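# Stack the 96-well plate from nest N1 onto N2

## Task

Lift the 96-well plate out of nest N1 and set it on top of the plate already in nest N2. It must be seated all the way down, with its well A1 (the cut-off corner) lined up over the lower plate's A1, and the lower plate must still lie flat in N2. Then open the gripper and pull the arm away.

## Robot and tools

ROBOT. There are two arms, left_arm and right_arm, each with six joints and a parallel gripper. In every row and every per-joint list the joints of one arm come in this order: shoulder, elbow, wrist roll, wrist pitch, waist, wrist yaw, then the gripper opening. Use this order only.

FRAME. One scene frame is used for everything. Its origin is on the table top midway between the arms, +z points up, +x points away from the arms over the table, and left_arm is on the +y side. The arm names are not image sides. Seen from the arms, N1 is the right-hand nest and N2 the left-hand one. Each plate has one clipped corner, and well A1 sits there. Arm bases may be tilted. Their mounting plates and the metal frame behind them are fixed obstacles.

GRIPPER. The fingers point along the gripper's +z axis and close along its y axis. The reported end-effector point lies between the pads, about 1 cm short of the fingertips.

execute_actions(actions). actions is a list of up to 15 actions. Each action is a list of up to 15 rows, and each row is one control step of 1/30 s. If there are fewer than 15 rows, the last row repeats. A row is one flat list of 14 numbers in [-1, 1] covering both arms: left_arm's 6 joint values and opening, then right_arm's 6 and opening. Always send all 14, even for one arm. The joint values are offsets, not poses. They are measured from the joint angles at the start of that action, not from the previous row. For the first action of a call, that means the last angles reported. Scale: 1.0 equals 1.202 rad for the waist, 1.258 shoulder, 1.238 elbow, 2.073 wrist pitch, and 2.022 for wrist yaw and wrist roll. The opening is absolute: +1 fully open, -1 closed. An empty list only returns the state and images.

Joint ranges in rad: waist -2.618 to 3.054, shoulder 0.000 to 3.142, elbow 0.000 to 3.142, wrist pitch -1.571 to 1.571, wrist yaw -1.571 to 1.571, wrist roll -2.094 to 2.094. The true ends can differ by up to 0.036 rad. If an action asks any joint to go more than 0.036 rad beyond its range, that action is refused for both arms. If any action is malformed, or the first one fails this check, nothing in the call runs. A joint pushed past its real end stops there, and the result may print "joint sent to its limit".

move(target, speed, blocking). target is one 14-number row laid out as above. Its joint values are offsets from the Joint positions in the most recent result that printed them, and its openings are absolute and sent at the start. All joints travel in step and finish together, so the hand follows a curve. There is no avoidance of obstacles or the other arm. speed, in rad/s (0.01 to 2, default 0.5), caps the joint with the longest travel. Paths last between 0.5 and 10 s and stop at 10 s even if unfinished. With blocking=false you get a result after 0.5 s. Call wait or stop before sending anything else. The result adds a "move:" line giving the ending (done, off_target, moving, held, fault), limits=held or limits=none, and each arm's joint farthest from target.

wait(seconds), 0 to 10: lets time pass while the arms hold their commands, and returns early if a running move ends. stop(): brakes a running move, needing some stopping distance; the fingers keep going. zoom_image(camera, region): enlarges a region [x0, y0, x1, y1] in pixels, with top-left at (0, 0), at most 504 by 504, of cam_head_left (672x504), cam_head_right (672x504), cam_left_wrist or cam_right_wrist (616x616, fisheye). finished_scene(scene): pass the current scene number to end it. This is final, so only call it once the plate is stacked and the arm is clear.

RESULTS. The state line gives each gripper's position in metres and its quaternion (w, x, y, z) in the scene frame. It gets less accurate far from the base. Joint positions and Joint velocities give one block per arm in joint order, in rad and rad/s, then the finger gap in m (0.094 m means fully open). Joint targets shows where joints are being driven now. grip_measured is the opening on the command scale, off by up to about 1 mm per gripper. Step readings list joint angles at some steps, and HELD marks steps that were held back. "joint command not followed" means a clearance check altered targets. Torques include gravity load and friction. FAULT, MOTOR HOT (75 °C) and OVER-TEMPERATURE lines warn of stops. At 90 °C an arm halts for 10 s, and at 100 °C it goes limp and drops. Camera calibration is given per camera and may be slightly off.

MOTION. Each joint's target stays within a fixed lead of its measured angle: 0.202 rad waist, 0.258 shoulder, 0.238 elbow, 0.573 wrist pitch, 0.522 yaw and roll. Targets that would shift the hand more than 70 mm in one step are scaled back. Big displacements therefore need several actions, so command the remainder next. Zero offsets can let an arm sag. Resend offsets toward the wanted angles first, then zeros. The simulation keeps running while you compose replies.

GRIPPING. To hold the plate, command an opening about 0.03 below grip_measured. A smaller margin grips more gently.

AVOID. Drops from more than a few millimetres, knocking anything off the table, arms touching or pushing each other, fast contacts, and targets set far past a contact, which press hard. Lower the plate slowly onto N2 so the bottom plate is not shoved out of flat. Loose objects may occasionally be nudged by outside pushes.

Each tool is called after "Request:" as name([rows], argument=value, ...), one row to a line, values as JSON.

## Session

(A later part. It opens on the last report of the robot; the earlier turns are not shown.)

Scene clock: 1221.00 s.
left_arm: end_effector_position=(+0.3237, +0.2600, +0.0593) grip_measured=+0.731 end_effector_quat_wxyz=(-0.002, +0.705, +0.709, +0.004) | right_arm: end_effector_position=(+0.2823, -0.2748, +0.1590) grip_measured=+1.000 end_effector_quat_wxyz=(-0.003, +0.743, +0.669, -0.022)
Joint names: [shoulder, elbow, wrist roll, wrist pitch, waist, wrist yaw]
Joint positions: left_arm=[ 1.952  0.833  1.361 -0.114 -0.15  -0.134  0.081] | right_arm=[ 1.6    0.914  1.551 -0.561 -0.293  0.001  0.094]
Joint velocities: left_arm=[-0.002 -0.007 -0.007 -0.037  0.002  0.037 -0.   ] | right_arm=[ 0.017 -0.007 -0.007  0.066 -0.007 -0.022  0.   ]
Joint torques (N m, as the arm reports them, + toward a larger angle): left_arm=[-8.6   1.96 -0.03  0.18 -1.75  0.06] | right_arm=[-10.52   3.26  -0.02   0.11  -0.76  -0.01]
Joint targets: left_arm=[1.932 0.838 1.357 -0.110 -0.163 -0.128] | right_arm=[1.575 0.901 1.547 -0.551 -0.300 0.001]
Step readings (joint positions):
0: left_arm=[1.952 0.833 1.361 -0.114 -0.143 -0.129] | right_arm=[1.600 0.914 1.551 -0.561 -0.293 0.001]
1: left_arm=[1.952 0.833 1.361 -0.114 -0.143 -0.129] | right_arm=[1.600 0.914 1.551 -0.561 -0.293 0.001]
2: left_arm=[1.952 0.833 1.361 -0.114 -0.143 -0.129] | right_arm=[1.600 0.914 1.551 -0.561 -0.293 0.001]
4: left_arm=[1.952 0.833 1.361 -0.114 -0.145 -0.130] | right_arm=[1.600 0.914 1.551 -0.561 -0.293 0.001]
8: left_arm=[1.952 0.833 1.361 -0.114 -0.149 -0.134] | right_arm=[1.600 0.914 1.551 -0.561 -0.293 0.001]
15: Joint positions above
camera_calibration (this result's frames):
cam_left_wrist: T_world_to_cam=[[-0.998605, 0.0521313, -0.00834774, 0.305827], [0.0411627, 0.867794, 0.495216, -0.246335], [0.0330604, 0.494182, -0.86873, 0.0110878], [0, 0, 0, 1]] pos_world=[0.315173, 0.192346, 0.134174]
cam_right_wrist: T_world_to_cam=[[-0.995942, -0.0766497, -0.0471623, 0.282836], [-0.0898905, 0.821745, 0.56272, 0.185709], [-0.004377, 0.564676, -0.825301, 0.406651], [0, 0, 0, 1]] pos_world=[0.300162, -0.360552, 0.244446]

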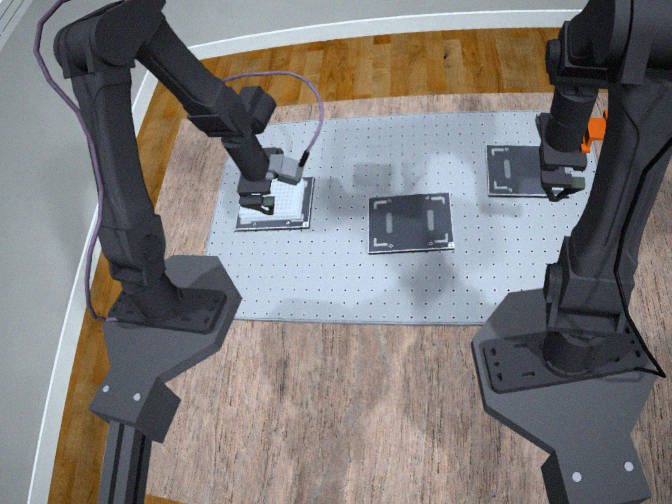

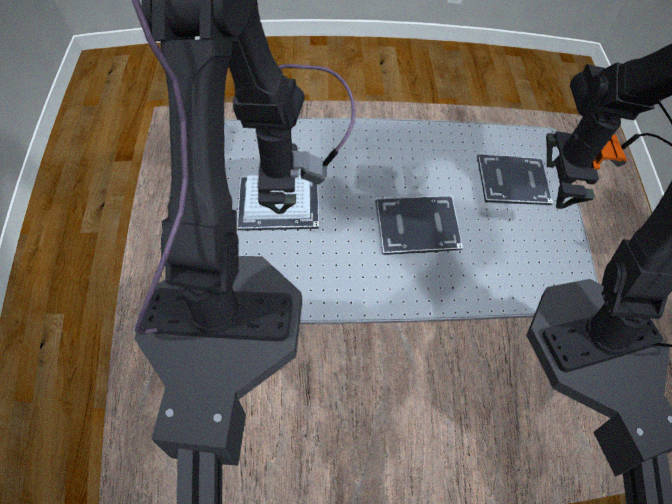

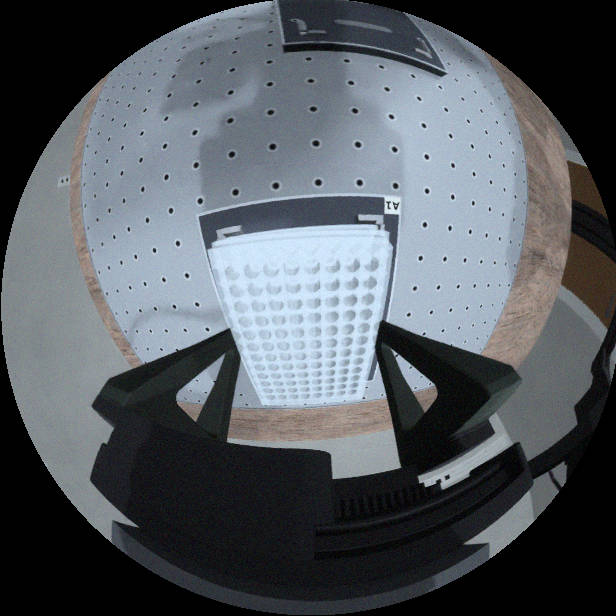

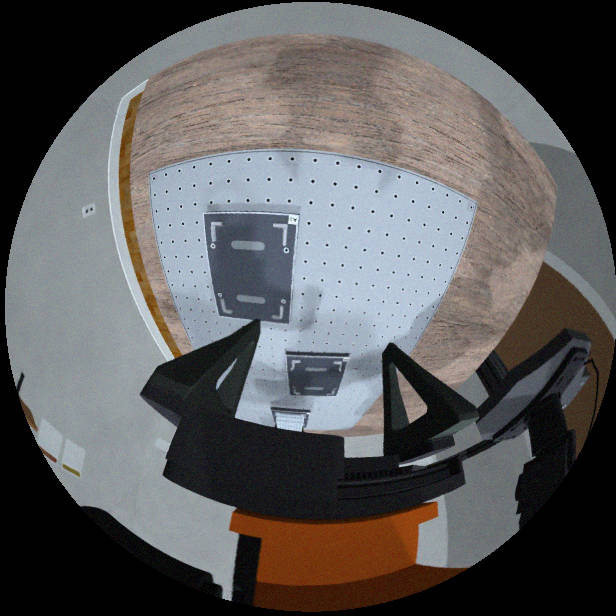

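Request:
execute_actions([
  [[-0.017,0.004,-0.002,-0.002,-0.006,0.003,0.70,-0.0199,-0.0105,-0.002,0.0048,-0.0058,0,1],[-0.018,0.004,-0.002,-0.004,-0.002,0.003,0.70,-0.0199,-0.0105,-0.002,0.0048,-0.0058,0,1],[-0.019,0.004,-0.002,-0.0058,0,0.003,0.70,-0.0199,-0.0105,-0.002,0.0048,-0.0058,0,1],[-0.020,0.004,-0.002,-0.0062,0,0.003,0.70,-0.0199,-0.0105,-0.002,0.0048,-0.0058,0,1],[-0.021,0.004,-0.002,-0.0067,0,0.003,0.70,-0.0199,-0.0105,-0.002,0.0048,-0.0058,0,1],[-0.022,0.004,-0.002,-0.0072,0,0.003,0.70,-0.0199,-0.0105,-0.002,0.0048,-0.0058,0,1],[-0.023,0.004,-0.002,-0.0077,0,0.003,0.70,-0.0199,-0.0105,-0.002,0.0048,-0.0058,0,1],[-0.024,0.004,-0.002,-0.0082,0,0.003,0.70,-0.0199,-0.0105,-0.002,0.0048,-0.0058,0,1],[-0.025,0.004,-0.002,-0.0087,0,0.003,0.70,-0.0199,-0.0105,-0.002,0.0048,-0.0058,0,1],[-0.026,0.004,-0.002,-0.0092,0,0.003,0.70,-0.0199,-0.0105,-0.002,0.0048,-0.0058,0,1],[-0.027,0.004,-0.002,-0.0097,0,0.003,0.70,-0.0199,-0.0105,-0.002,0.0048,-0.0058,0,1],[-0.028,0.004,-0.002,-0.0102,0,0.003,0.70,-0.0199,-0.0105,-0.002,0.0048,-0.0058,0,1],[-0.028,0.004,-0.002,-0.0106,0,0.003,0.70,-0.0199,-0.0105,-0.002,0.0048,-0.0058,0,1]],
])

Scene clock: 1231.70 s.
left_arm: end_effector_position=(+0.3253, +0.2600, +0.0621) grip_measured=+0.731 end_effector_quat_wxyz=(+0.000, +0.705, +0.710, +0.006) | right_arm: end_effector_position=(+0.2823, -0.2748, +0.1590) grip_measured=+1.000 end_effector_quat_wxyz=(-0.003, +0.743, +0.669, -0.022)
Joint names: [shoulder, elbow, wrist roll, wrist pitch, waist, wrist yaw]
Joint positions: left_arm=[ 1.941  0.833  1.361 -0.12  -0.15  -0.134  0.081] | right_arm=[ 1.6    0.914  1.551 -0.561 -0.293  0.001  0.094]
Joint velocities: left_arm=[-0.012 -0.002  0.051  0.007 -0.017 -0.066 -0.001] | right_arm=[ 0.012 -0.002  0.007  0.022 -0.012 -0.081  0.   ]
Joint torques (N m, as the arm reports them, + toward a larger angle): left_arm=[-8.77  2.01 -0.03  0.   -0.89  0.06] | right_arm=[-10.55   3.25  -0.02   0.12  -0.78  -0.01]
Joint targets: left_arm=[1.917 0.838 1.357 -0.136 -0.150 -0.128] | right_arm=[1.575 0.901 1.547 -0.551 -0.300 0.001]
Step readings (joint positions):
0: left_arm=[1.952 0.833 1.361 -0.114 -0.150 -0.134] | right_arm=[1.600 0.914 1.551 -0.561 -0.293 0.001]
1: left_arm=[1.952 0.833 1.361 -0.114 -0.150 -0.134] | right_arm=[1.600 0.914 1.551 -0.561 -0.293 0.001]
2: left_arm=[1.952 0.833 1.361 -0.114 -0.150 -0.134] | right_arm=[1.600 0.914 1.551 -0.561 -0.293 0.001]
4: left_arm=[1.952 0.833 1.361 -0.114 -0.150 -0.134] | right_arm=[1.600 0.914 1.551 -0.561 -0.293 0.001]
8: left_arm=[1.952 0.833 1.361 -0.115 -0.150 -0.134] | right_arm=[1.600 0.914 1.551 -0.561 -0.293 0.001]
15: Joint positions above
camera_calibration (this result's frames):
cam_left_wrist: T_world_to_cam=[[-0.998585, 0.0515026, -0.0132113, 0.307954], [0.0382408, 0.868311, 0.494543, -0.246935], [0.0369418, 0.493338, -0.869053, 0.0124151], [0, 0, 0, 1]] pos_world=[0.316503, 0.192431, 0.136978]
cam_right_wrist: T_world_to_cam=[[-0.995942, -0.0766497, -0.0471623, 0.282836], [-0.0898905, 0.821745, 0.56272, 0.185709], [-0.004377, 0.564676, -0.825301, 0.406651], [0, 0, 0, 1]] pos_world=[0.300162, -0.360552, 0.244446]

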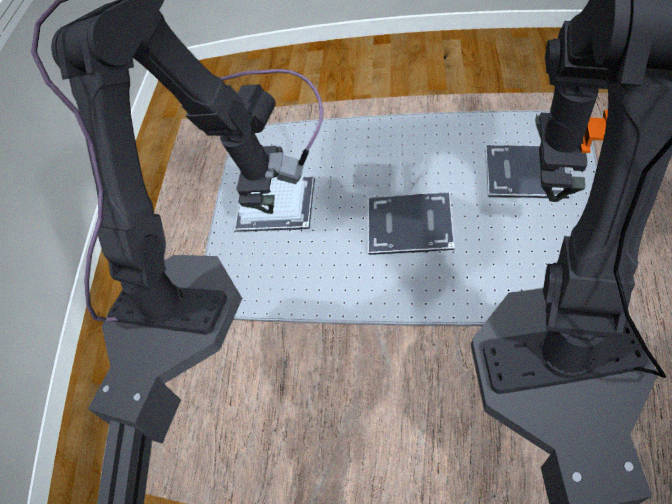

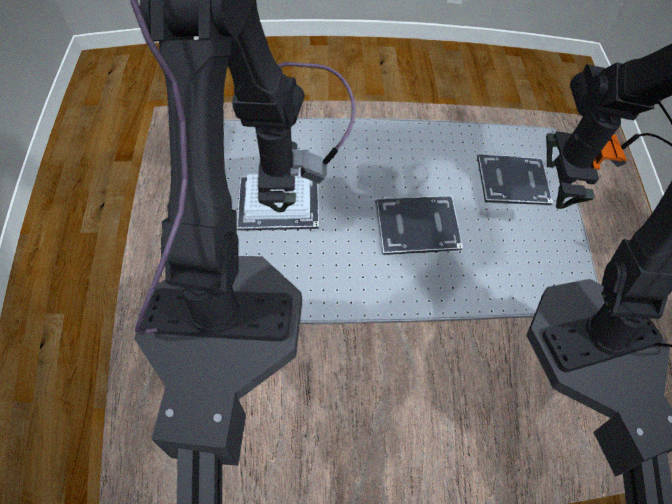

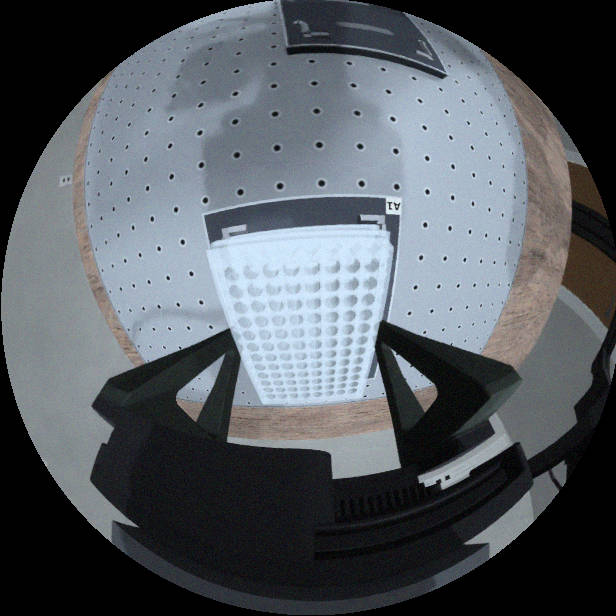

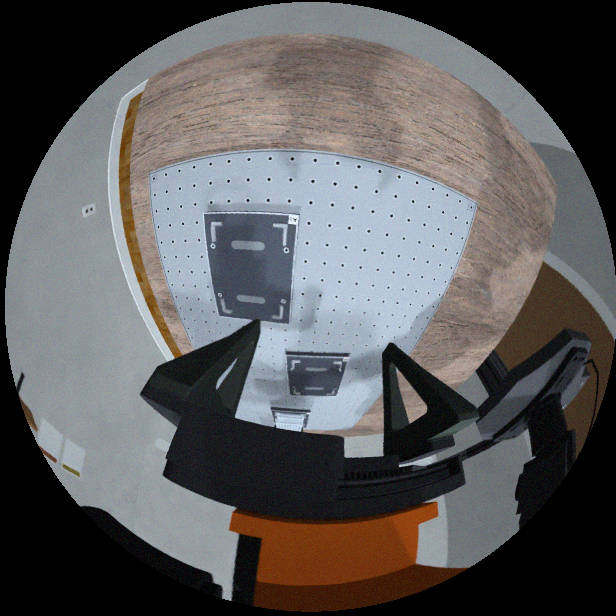

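Request:
zoom_image(camera="cam_left_wrist", region=[195, 185, 415, 295])

Region (195, 185, 415, 295) of cam_left_wrist's 616x616 image, scaled by 2.291, with more detail than that image has.

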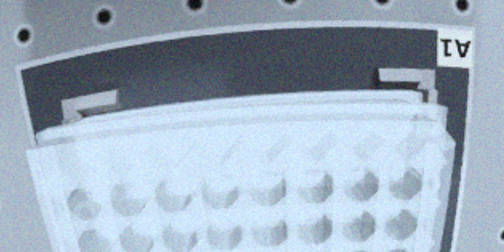

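Request:
execute_actions([
  [[-0.018,0.004,-0.002,-0.0077,0.002,0.004,0.70,-0.0199,-0.0105,-0.002,0.0048,-0.0058,0,1],[-0.016,0.004,-0.002,-0.0077,0.003,0.005,0.70,-0.0199,-0.0105,-0.002,0.0048,-0.0058,0,1],[-0.015,0.004,-0.002,-0.0077,0.004,0.0055,0.70,-0.0199,-0.0105,-0.002,0.0048,-0.0058,0,1],[-0.015,0.004,-0.002,-0.0077,0.005,0.006,0.70,-0.0199,-0.0105,-0.002,0.0048,-0.0058,0,1],[-0.015,0.004,-0.002,-0.0077,0.0055,0.0063,0.70,-0.0199,-0.0105,-0.002,0.0048,-0.0058,0,1],[-0.015,0.004,-0.002,-0.0077,0.006,0.0066,0.70,-0.0199,-0.0105,-0.002,0.0048,-0.0058,0,1],[-0.015,0.004,-0.002,-0.0077,0.0065,0.0069,0.70,-0.0199,-0.0105,-0.002,0.0048,-0.0058,0,1],[-0.015,0.004,-0.002,-0.0077,0.007,0.0072,0.70,-0.0199,-0.0105,-0.002,0.0048,-0.0058,0,1],[-0.015,0.004,-0.002,-0.0077,0.0075,0.0075,0.70,-0.0199,-0.0105,-0.002,0.0048,-0.0058,0,1],[-0.015,0.004,-0.002,-0.0077,0.008,0.0078,0.70,-0.0199,-0.0105,-0.002,0.0048,-0.0058,0,1],[-0.015,0.004,-0.002,-0.0077,0.0085,0.008,0.70,-0.0199,-0.0105,-0.002,0.0048,-0.0058,0,1]],
])

Scene clock: 1244.93 s.
left_arm: end_effector_position=(+0.3248, +0.2598, +0.0622) grip_measured=+0.731 end_effector_quat_wxyz=(+0.000, +0.705, +0.709, +0.004) | right_arm: end_effector_position=(+0.2823, -0.2748, +0.1590) grip_measured=+1.000 end_effector_quat_wxyz=(-0.003, +0.743, +0.669, -0.022)
Joint names: [shoulder, elbow, wrist roll, wrist pitch, waist, wrist yaw]
Joint positions: left_arm=[ 1.941  0.833  1.361 -0.122 -0.15  -0.132  0.081] | right_arm=[ 1.6    0.914  1.551 -0.561 -0.293  0.001  0.094]
Joint velocities: left_arm=[ 0.007 -0.007  0.022 -0.037 -0.007 -0.022 -0.001] | right_arm=[-0.007  0.002  0.022 -0.037  0.002 -0.007  0.   ]
Joint torques (N m, as the arm reports them, + toward a larger angle): left_arm=[-8.48  2.01 -0.03  0.02 -0.22  0.12] | right_arm=[-10.54   3.27  -0.03   0.11  -0.77  -0.01]
Joint targets: left_arm=[1.922 0.838 1.357 -0.136 -0.140 -0.118] | right_arm=[1.575 0.901 1.547 -0.551 -0.300 0.001]
Step readings (joint positions):
0: left_arm=[1.941 0.833 1.361 -0.122 -0.150 -0.134] | right_arm=[1.600 0.914 1.551 -0.561 -0.293 0.001]
1: left_arm=[1.941 0.833 1.361 -0.122 -0.150 -0.134] | right_arm=[1.600 0.914 1.551 -0.561 -0.293 0.001]
2: left_arm=[1.941 0.833 1.361 -0.122 -0.150 -0.134] | right_arm=[1.600 0.914 1.551 -0.561 -0.293 0.001]
4: left_arm=[1.941 0.833 1.361 -0.122 -0.150 -0.134] | right_arm=[1.600 0.914 1.551 -0.561 -0.293 0.001]
8: left_arm=[1.941 0.833 1.361 -0.122 -0.150 -0.134] | right_arm=[1.600 0.914 1.551 -0.561 -0.293 0.001]
15: Joint positions above
camera_calibration (this result's frames):
cam_left_wrist: T_world_to_cam=[[-0.9986, 0.0517333, -0.0110533, 0.307264], [0.0395624, 0.869035, 0.493166, -0.247295], [0.0351188, 0.492038, -0.869865, 0.0136089], [0, 0, 0, 1]] pos_world=[0.316139, 0.192316, 0.137192]
cam_right_wrist: T_world_to_cam=[[-0.995942, -0.0766497, -0.0471623, 0.282836], [-0.0898905, 0.821745, 0.56272, 0.185709], [-0.004377, 0.564676, -0.825301, 0.406651], [0, 0, 0, 1]] pos_world=[0.300162, -0.360552, 0.244446]

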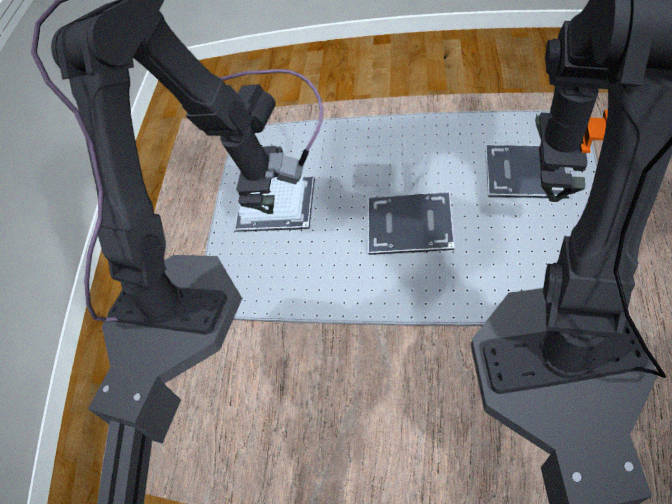

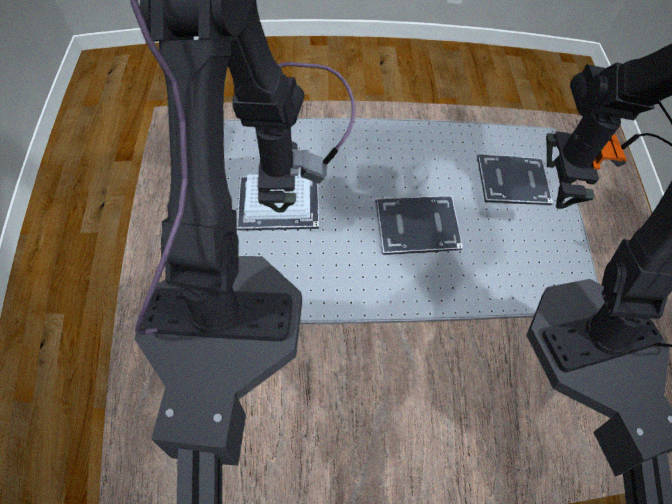

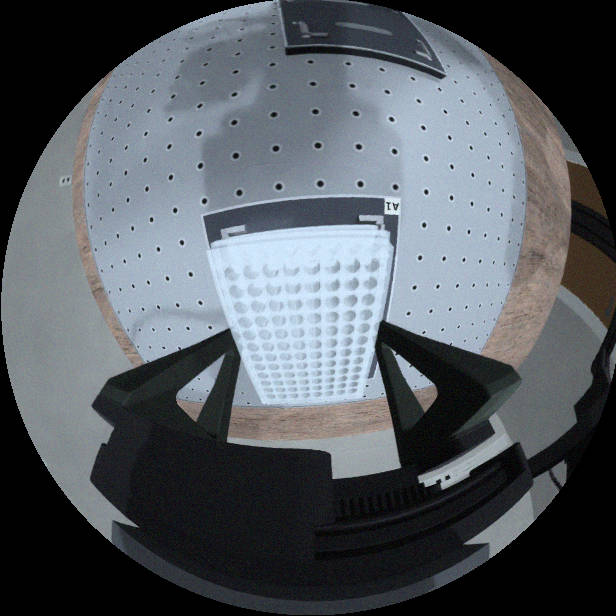

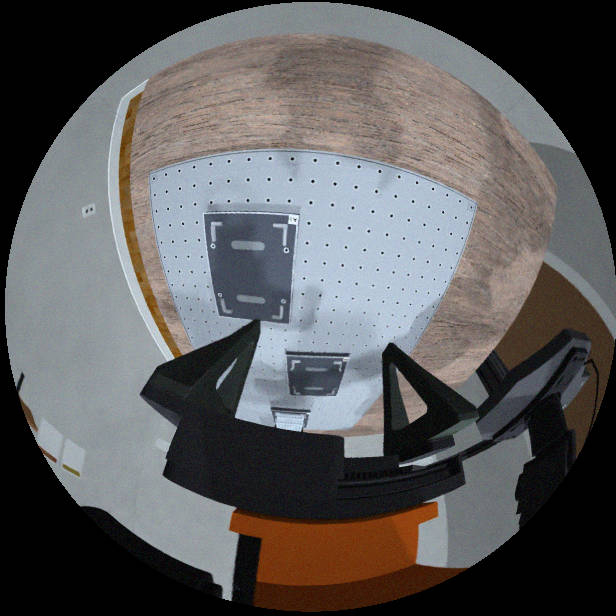

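Request:
execute_actions([
  [[-0.015,0.004,-0.002,-0.007,0.009,0.007,0.70,-0.0199,-0.0105,-0.002,0.0048,-0.0058,0,1],[-0.015,0.004,-0.002,-0.0073,0.0098,0.0073,0.70,-0.0199,-0.0105,-0.002,0.0048,-0.0058,0,1],[-0.015,0.004,-0.002,-0.0076,0.0106,0.0076,0.70,-0.0199,-0.0105,-0.002,0.0048,-0.0058,0,1],[-0.015,0.004,-0.002,-0.0079,0.0114,0.0079,0.70,-0.0199,-0.0105,-0.002,0.0048,-0.0058,0,1],[-0.015,0.004,-0.002,-0.0082,0.0122,0.0082,0.70,-0.0199,-0.0105,-0.002,0.0048,-0.0058,0,1],[-0.015,0.004,-0.002,-0.0082,0.013,0.0084,0.70,-0.0199,-0.0105,-0.002,0.0048,-0.0058,0,1],[-0.015,0.004,-0.002,-0.0082,0.0135,0.0084,0.70,-0.0199,-0.0105,-0.002,0.0048,-0.0058,0,1],[-0.015,0.004,-0.002,-0.0082,0.014,0.0084,0.70,-0.0199,-0.0105,-0.002,0.0048,-0.0058,0,1],[-0.015,0.004,-0.002,-0.0082,0.0143,0.0084,0.70,-0.0199,-0.0105,-0.002,0.0048,-0.0058,0,1]],
])

Scene clock: 1253.67 s.
left_arm: end_effector_position=(+0.3246, +0.2633, +0.0618) grip_measured=+0.731 end_effector_quat_wxyz=(-0.002, +0.701, +0.713, +0.004) | right_arm: end_effector_position=(+0.2823, -0.2748, +0.1590) grip_measured=+1.000 end_effector_quat_wxyz=(-0.003, +0.743, +0.669, -0.022)
Joint names: [shoulder, elbow, wrist roll, wrist pitch, waist, wrist yaw]
Joint positions: left_arm=[ 1.941  0.833  1.361 -0.125 -0.139 -0.129  0.081] | right_arm=[ 1.6    0.914  1.551 -0.561 -0.293  0.001  0.094]
Joint velocities: left_arm=[ 0.012  0.012 -0.037 -0.037 -0.002 -0.037  0.   ] | right_arm=[-0.007 -0.017 -0.007  0.007  0.007 -0.066  0.   ]
Joint torques (N m, as the arm reports them, + toward a larger angle): left_arm=[-8.51  1.99 -0.03 -0.01 -0.44  0.13] | right_arm=[-10.5    3.24  -0.02   0.12  -0.74  -0.01]
Joint targets: left_arm=[1.922 0.838 1.357 -0.139 -0.133 -0.115] | right_arm=[1.575 0.901 1.547 -0.551 -0.300 0.001]
Step readings (joint positions):
0: left_arm=[1.941 0.833 1.361 -0.122 -0.150 -0.132] | right_arm=[1.600 0.914 1.551 -0.561 -0.293 0.001]
1: left_arm=[1.941 0.833 1.361 -0.122 -0.149 -0.132] | right_arm=[1.600 0.914 1.551 -0.561 -0.293 0.001]
2: left_arm=[1.941 0.833 1.361 -0.122 -0.149 -0.131] | right_arm=[1.600 0.914 1.551 -0.561 -0.293 0.001]
4: left_arm=[1.941 0.833 1.361 -0.123 -0.146 -0.131] | right_arm=[1.600 0.914 1.551 -0.561 -0.293 0.001]
8: left_arm=[1.941 0.833 1.361 -0.124 -0.140 -0.130] | right_arm=[1.600 0.914 1.551 -0.561 -0.293 0.001]
15: Joint positions above
camera_calibration (this result's frames):
cam_left_wrist: T_world_to_cam=[[-0.999102, 0.0417337, -0.00725771, 0.309419], [0.0326974, 0.868721, 0.494222, -0.247917], [0.0269307, 0.493541, -0.869305, 0.013746], [0, 0, 0, 1]] pos_world=[0.316877, 0.195673, 0.136721]
cam_right_wrist: T_world_to_cam=[[-0.995942, -0.0766497, -0.0471623, 0.282836], [-0.0898905, 0.821745, 0.56272, 0.185709], [-0.004377, 0.564676, -0.825301, 0.406651], [0, 0, 0, 1]] pos_world=[0.300162, -0.360552, 0.244446]

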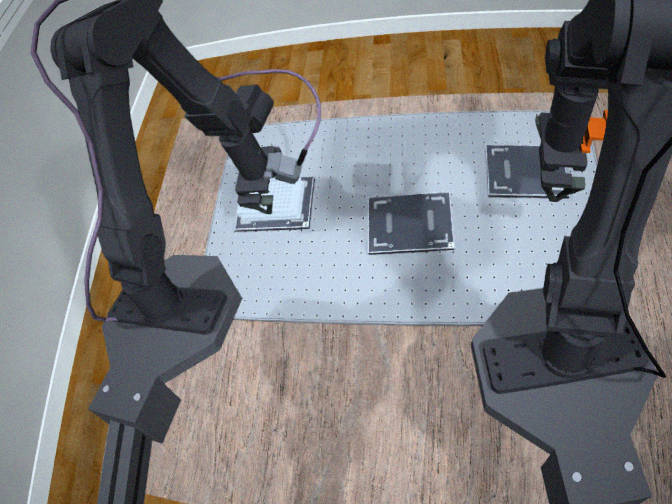

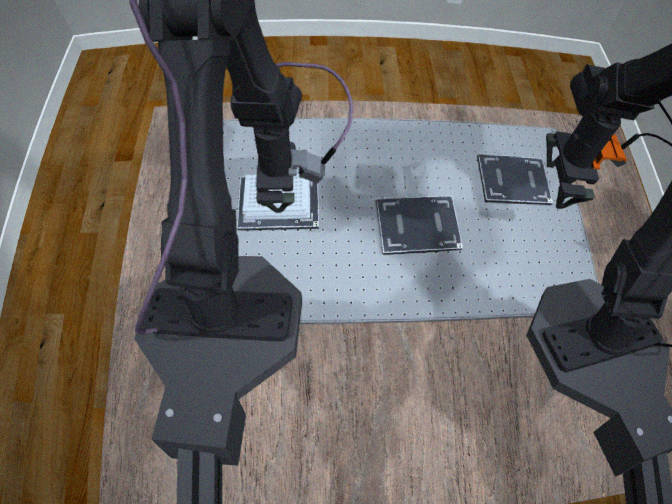

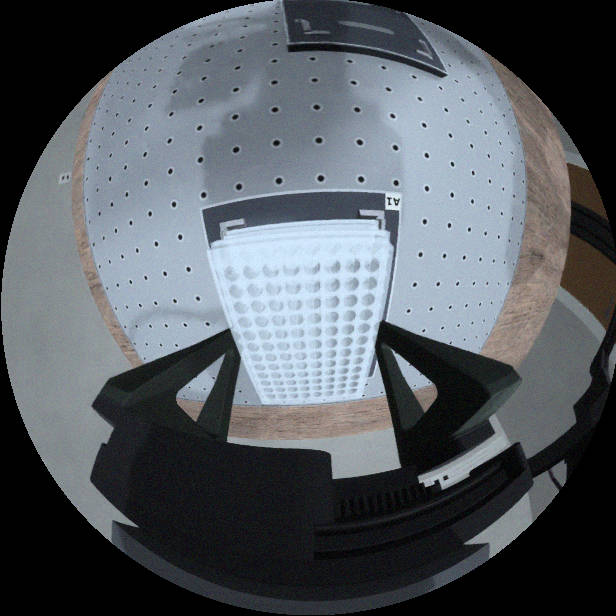

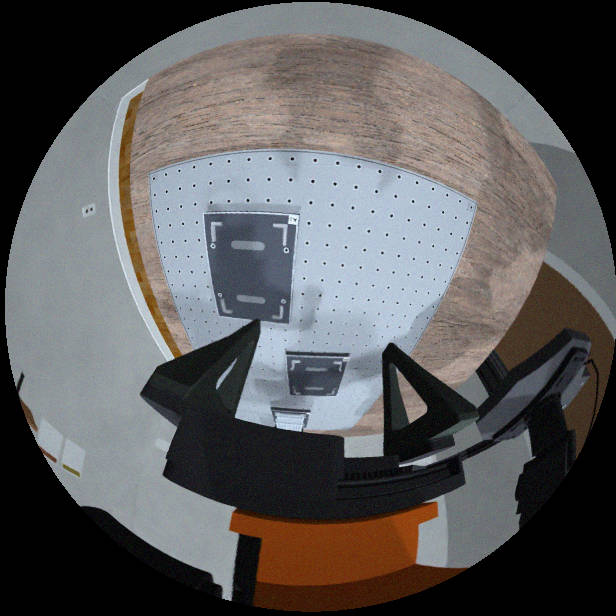

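Request:
execute_actions([
  [[-0.013,0.004,-0.002,-0.005,-0.003,0.005,0.70,-0.0199,-0.0105,-0.002,0.0048,-0.0058,0,1],[-0.012,0.004,-0.002,-0.004,-0.007,0.004,0.70,-0.0199,-0.0105,-0.002,0.0048,-0.0058,0,1],[-0.012,0.004,-0.002,-0.003,-0.010,0.003,0.70,-0.0199,-0.0105,-0.002,0.0048,-0.0058,0,1],[-0.012,0.004,-0.002,-0.003,-0.012,0.003,0.70,-0.0199,-0.0105,-0.002,0.0048,-0.0058,0,1],[-0.012,0.004,-0.002,-0.003,-0.013,0.003,0.70,-0.0199,-0.0105,-0.002,0.0048,-0.0058,0,1]],
])

Scene clock: 1262.50 s.
left_arm: end_effector_position=(+0.3245, +0.2633, +0.0618) grip_measured=+0.731 end_effector_quat_wxyz=(-0.002, +0.701, +0.713, +0.003) | right_arm: end_effector_position=(+0.2823, -0.2748, +0.1590) grip_measured=+1.000 end_effector_quat_wxyz=(-0.003, +0.743, +0.669, -0.022)
Joint names: [shoulder, elbow, wrist roll, wrist pitch, waist, wrist yaw]
Joint positions: left_arm=[ 1.941  0.833  1.361 -0.125 -0.139 -0.129  0.081] | right_arm=[ 1.6    0.914  1.551 -0.561 -0.293  0.001  0.094]
Joint velocities: left_arm=[ 0.002 -0.007 -0.022  0.037 -0.012 -0.037  0.   ] | right_arm=[ 0.002 -0.007  0.007 -0.007 -0.017 -0.007  0.   ]
Joint torques (N m, as the arm reports them, + toward a larger angle): left_arm=[-8.24  2.   -0.03  0.09 -1.88  0.06] | right_arm=[-10.54   3.26  -0.03   0.12  -0.77  -0.01]
Joint targets: left_arm=[1.926 0.838 1.357 -0.131 -0.154 -0.123] | right_arm=[1.575 0.901 1.547 -0.551 -0.300 0.001]
Step readings (joint positions):
0: left_arm=[1.941 0.833 1.361 -0.125 -0.139 -0.129] | right_arm=[1.600 0.914 1.551 -0.561 -0.293 0.001]
1: left_arm=[1.941 0.833 1.361 -0.125 -0.139 -0.129] | right_arm=[1.600 0.914 1.551 -0.561 -0.293 0.001]
2: left_arm=[1.941 0.833 1.361 -0.125 -0.139 -0.129] | right_arm=[1.600 0.914 1.551 -0.561 -0.293 0.001]
4: left_arm=[1.941 0.833 1.361 -0.125 -0.139 -0.129] | right_arm=[1.600 0.914 1.551 -0.561 -0.293 0.001]
8: left_arm=[1.941 0.833 1.361 -0.125 -0.139 -0.129] | right_arm=[1.600 0.914 1.551 -0.561 -0.293 0.001]
15: Joint positions above
camera_calibration (this result's frames):
cam_left_wrist: T_world_to_cam=[[-0.999104, 0.0417781, -0.00682589, 0.309278], [0.0329576, 0.868868, 0.493945, -0.247978], [0.0265669, 0.493278, -0.869466, 0.0139697], [0, 0, 0, 1]] pos_world=[0.316802, 0.195648, 0.136745]
cam_right_wrist: T_world_to_cam=[[-0.995942, -0.0766497, -0.0471623, 0.282836], [-0.0898905, 0.821745, 0.56272, 0.185709], [-0.004377, 0.564676, -0.825301, 0.406651], [0, 0, 0, 1]] pos_world=[0.300162, -0.360552, 0.244446]

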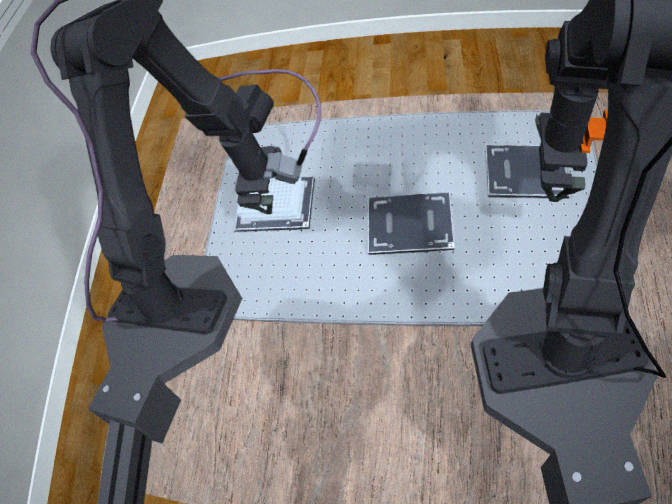

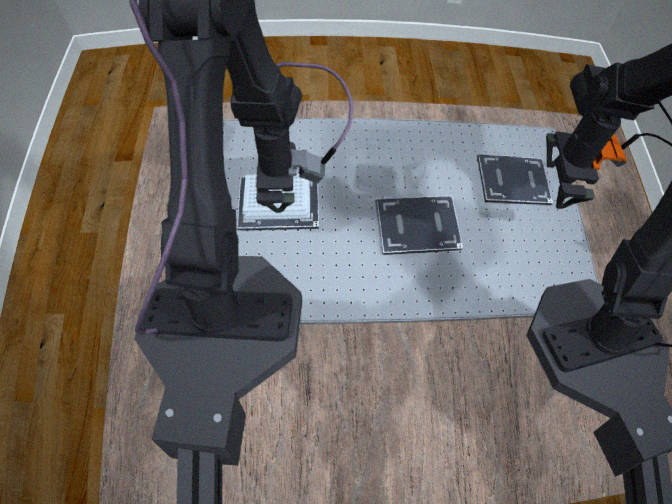

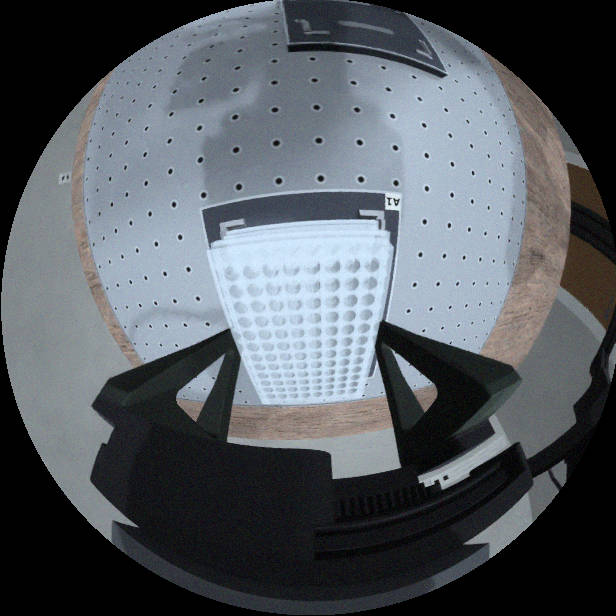

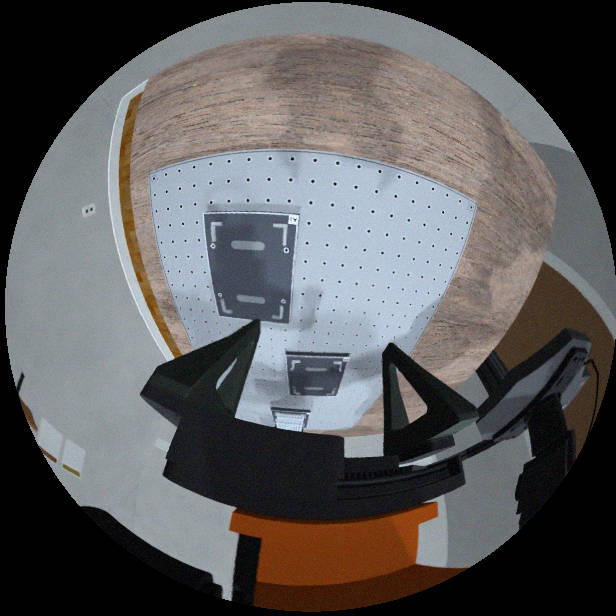

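Request:
execute_actions([
  [[-0.012,0.004,-0.002,-0.003,-0.0145,0.003,0.70,-0.0199,-0.0105,-0.002,0.0048,-0.0058,0,1],[-0.012,0.004,-0.002,-0.003,-0.0155,0.003,0.70,-0.0199,-0.0105,-0.002,0.0048,-0.0058,0,1],[-0.012,0.004,-0.002,-0.003,-0.0155,0.003,0.70,-0.0199,-0.0105,-0.002,0.0048,-0.0058,0,1],[-0.012,0.004,-0.002,-0.003,-0.0141,0.003,0.70,-0.0199,-0.0105,-0.002,0.0048,-0.0058,0,1]],
])

Scene clock: 1268.00 s.
left_arm: end_effector_position=(+0.3242, +0.2615, +0.0620) grip_measured=+0.731 end_effector_quat_wxyz=(-0.001, +0.703, +0.711, +0.003) | right_arm: end_effector_position=(+0.2823, -0.2748, +0.1590) grip_measured=+1.000 end_effector_quat_wxyz=(-0.003, +0.743, +0.669, -0.022)
Joint names: [shoulder, elbow, wrist roll, wrist pitch, waist, wrist yaw]
Joint positions: left_arm=[ 1.941  0.833  1.361 -0.125 -0.144 -0.129  0.081] | right_arm=[ 1.6    0.914  1.551 -0.561 -0.293  0.001  0.094]
Joint velocities: left_arm=[-0.012 -0.017  0.007 -0.007  0.002 -0.007 -0.001] | right_arm=[-0.017 -0.007  0.051 -0.022 -0.002  0.007  0.   ]
Joint torques (N m, as the arm reports them, + toward a larger angle): left_arm=[-8.24  2.01 -0.03  0.09 -1.69  0.06] | right_arm=[-10.52   3.25  -0.03   0.11  -0.77  -0.01]
Joint targets: left_arm=[1.926 0.838 1.357 -0.131 -0.156 -0.123] | right_arm=[1.575 0.901 1.547 -0.551 -0.300 0.001]
Step readings (joint positions):
0: left_arm=[1.941 0.833 1.361 -0.125 -0.139 -0.129] | right_arm=[1.600 0.914 1.551 -0.561 -0.293 0.001]
1: left_arm=[1.941 0.833 1.361 -0.125 -0.139 -0.129] | right_arm=[1.600 0.914 1.551 -0.561 -0.293 0.001]
2: left_arm=[1.941 0.833 1.361 -0.125 -0.140 -0.129] | right_arm=[1.600 0.914 1.551 -0.561 -0.293 0.001]
4: left_arm=[1.941 0.833 1.361 -0.125 -0.143 -0.129] | right_arm=[1.600 0.914 1.551 -0.561 -0.293 0.001]
8: left_arm=[1.941 0.833 1.361 -0.125 -0.144 -0.129] | right_arm=[1.600 0.914 1.551 -0.561 -0.293 0.001]
15: Joint positions above
camera_calibration (this result's frames):
cam_left_wrist: T_world_to_cam=[[-0.998897, 0.0464059, -0.0071424, 0.307859], [0.0368758, 0.869555, 0.492457, -0.247881], [0.0290636, 0.491651, -0.870307, 0.0146714], [0, 0, 0, 1]] pos_world=[0.316234, 0.194046, 0.137038]
cam_right_wrist: T_world_to_cam=[[-0.995942, -0.0766497, -0.0471623, 0.282836], [-0.0898905, 0.821745, 0.56272, 0.185709], [-0.004377, 0.564676, -0.825301, 0.406651], [0, 0, 0, 1]] pos_world=[0.300162, -0.360552, 0.244446]

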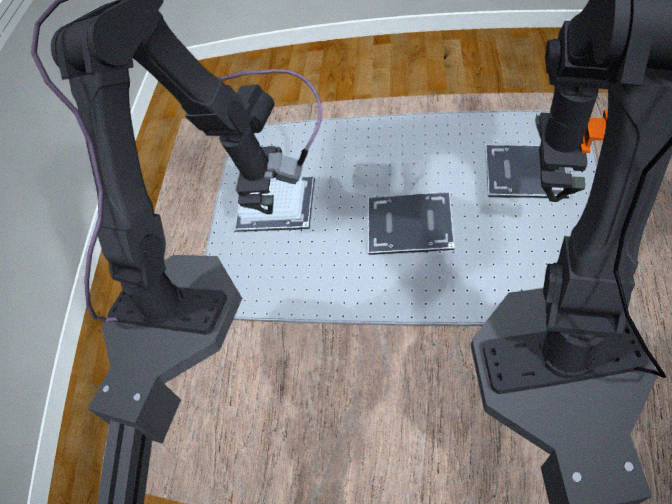

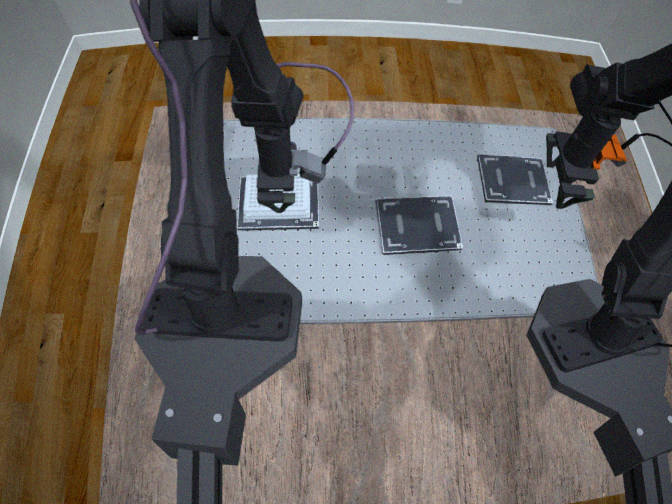

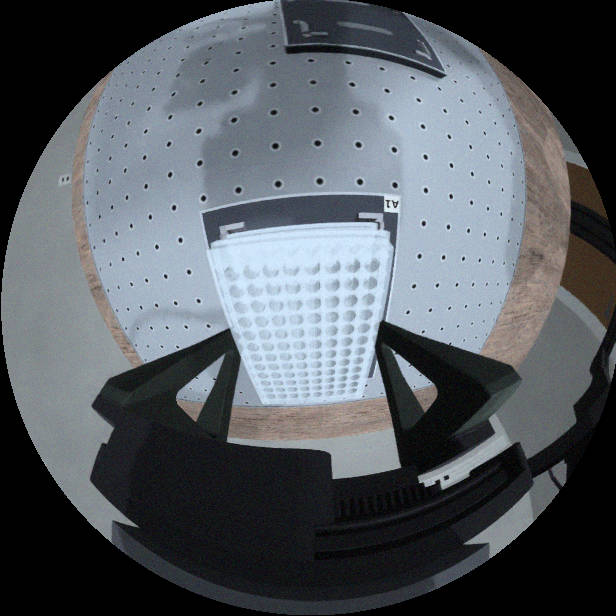

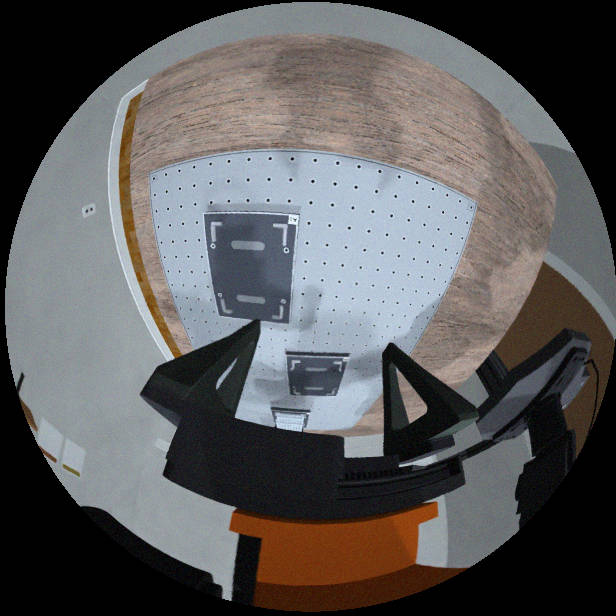

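Request:
execute_actions([
  [[-0.012,0.004,-0.002,-0.003,-0.0135,0.003,0.70,-0.0199,-0.0105,-0.002,0.0048,-0.0058,0,1],[-0.012,0.004,-0.002,-0.003,-0.015,0.003,0.70,-0.0199,-0.0105,-0.002,0.0048,-0.0058,0,1],[-0.012,0.004,-0.002,-0.003,-0.015,0.003,0.70,-0.0199,-0.0105,-0.002,0.0048,-0.0058,0,1],[-0.012,0.004,-0.002,-0.003,-0.0105,0.003,0.70,-0.0199,-0.0105,-0.002,0.0048,-0.0058,0,1]],
])

Scene clock: 1281.50 s.
left_arm: end_effector_position=(+0.3241, +0.2605, +0.0621) grip_measured=+0.731 end_effector_quat_wxyz=(-0.001, +0.704, +0.710, +0.002) | right_arm: end_effector_position=(+0.2823, -0.2748, +0.1590) grip_measured=+1.000 end_effector_quat_wxyz=(-0.003, +0.743, +0.669, -0.022)
Joint names: [shoulder, elbow, wrist roll, wrist pitch, waist, wrist yaw]
Joint positions: left_arm=[ 1.941  0.833  1.361 -0.125 -0.146 -0.129  0.081] | right_arm=[ 1.6    0.914  1.551 -0.561 -0.293  0.001  0.094]
Joint velocities: left_arm=[ 0.007 -0.002 -0.007  0.051 -0.012 -0.081  0.001] | right_arm=[-0.022 -0.012 -0.007  0.022  0.012  0.022  0.   ]
Joint torques (N m, as the arm reports them, + toward a larger angle): left_arm=[-8.24  2.   -0.03  0.08 -1.66  0.07] | right_arm=[-10.54   3.24  -0.03   0.11  -0.74  -0.02]
Joint targets: left_arm=[1.926 0.838 1.357 -0.131 -0.157 -0.123] | right_arm=[1.575 0.901 1.547 -0.551 -0.300 0.001]
Step readings (joint positions):
0: left_arm=[1.941 0.833 1.361 -0.125 -0.144 -0.129] | right_arm=[1.600 0.914 1.551 -0.561 -0.293 0.001]
1: left_arm=[1.941 0.833 1.361 -0.125 -0.144 -0.129] | right_arm=[1.600 0.914 1.551 -0.561 -0.293 0.001]
2: left_arm=[1.941 0.833 1.361 -0.125 -0.145 -0.129] | right_arm=[1.600 0.914 1.551 -0.561 -0.293 0.001]
4: left_arm=[1.941 0.833 1.361 -0.125 -0.146 -0.129] | right_arm=[1.600 0.914 1.551 -0.561 -0.293 0.001]
8: left_arm=[1.941 0.833 1.361 -0.125 -0.146 -0.129] | right_arm=[1.600 0.914 1.551 -0.561 -0.293 0.001]
15: Joint positions above
camera_calibration (this result's frames):
cam_left_wrist: T_world_to_cam=[[-0.998777, 0.0488972, -0.0073161, 0.307097], [0.0389871, 0.869916, 0.491656, -0.247826], [0.030405, 0.490769, -0.870759, 0.0150506], [0, 0, 0, 1]] pos_world=[0.315926, 0.193185, 0.137197]
cam_right_wrist: T_world_to_cam=[[-0.995942, -0.0766497, -0.0471623, 0.282836], [-0.0898905, 0.821745, 0.56272, 0.185709], [-0.004377, 0.564676, -0.825301, 0.406651], [0, 0, 0, 1]] pos_world=[0.300162, -0.360552, 0.244446]

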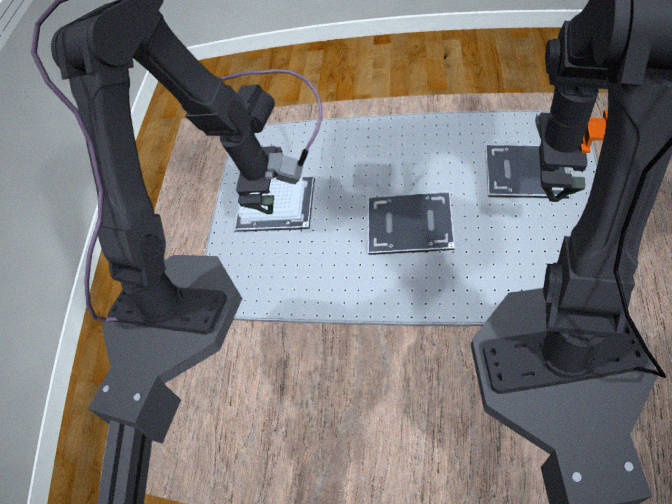

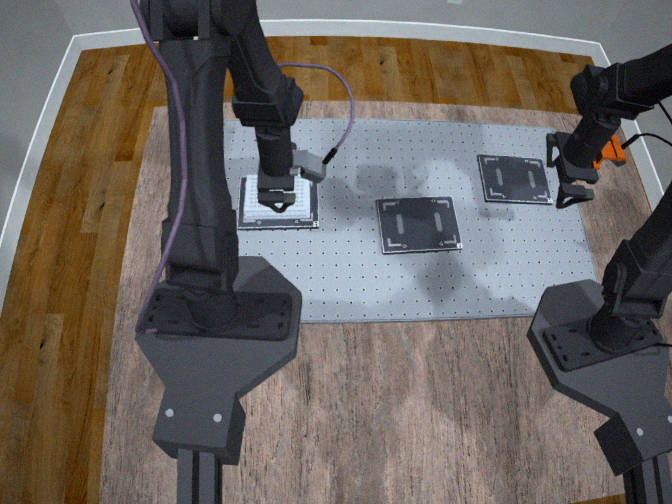

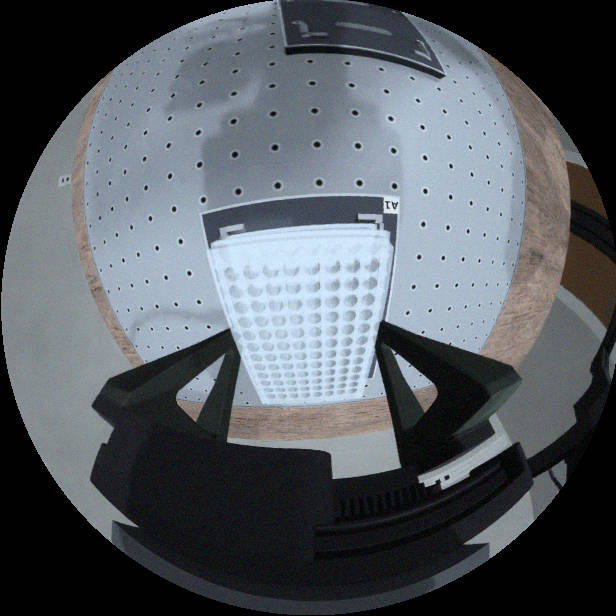

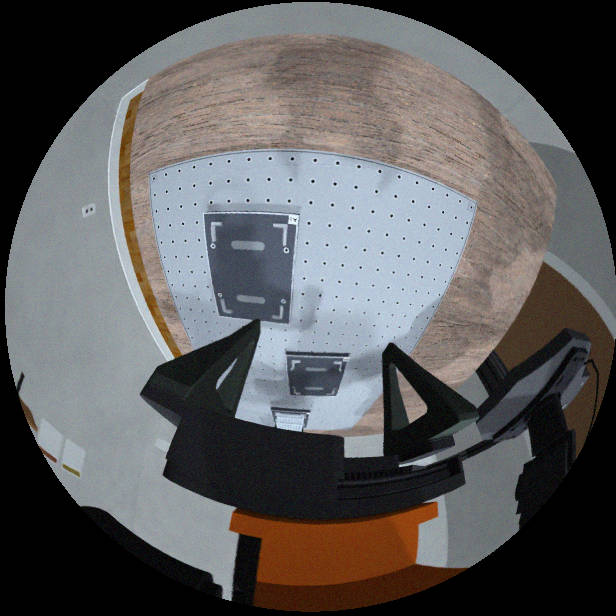

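Request:
zoom_image(camera="cam_left_wrist", region=[340, 195, 410, 265])

Request:
zoom_image(camera="cam_left_wrist", region=[195, 205, 265, 275])

Region (340, 195, 410, 265) of cam_left_wrist's 616x616 image, scaled by 7.200, with more detail than that image has.

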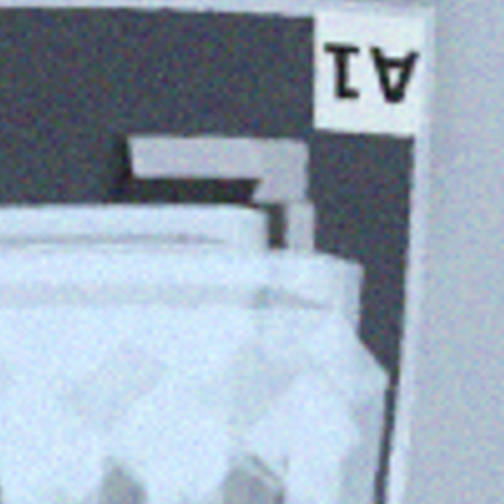

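Region (195, 205, 265, 275) of cam_left_wrist's 616x616 image, scaled by 7.200, with more detail than that image has.

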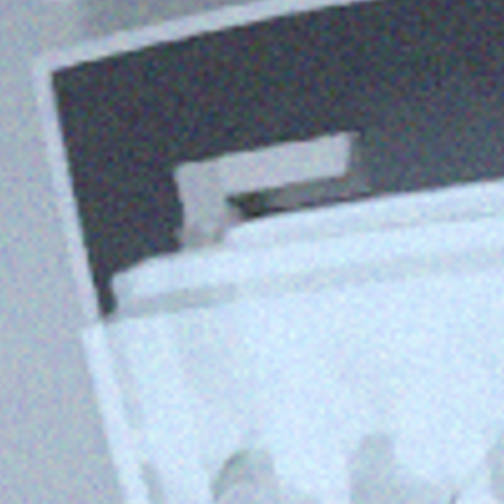

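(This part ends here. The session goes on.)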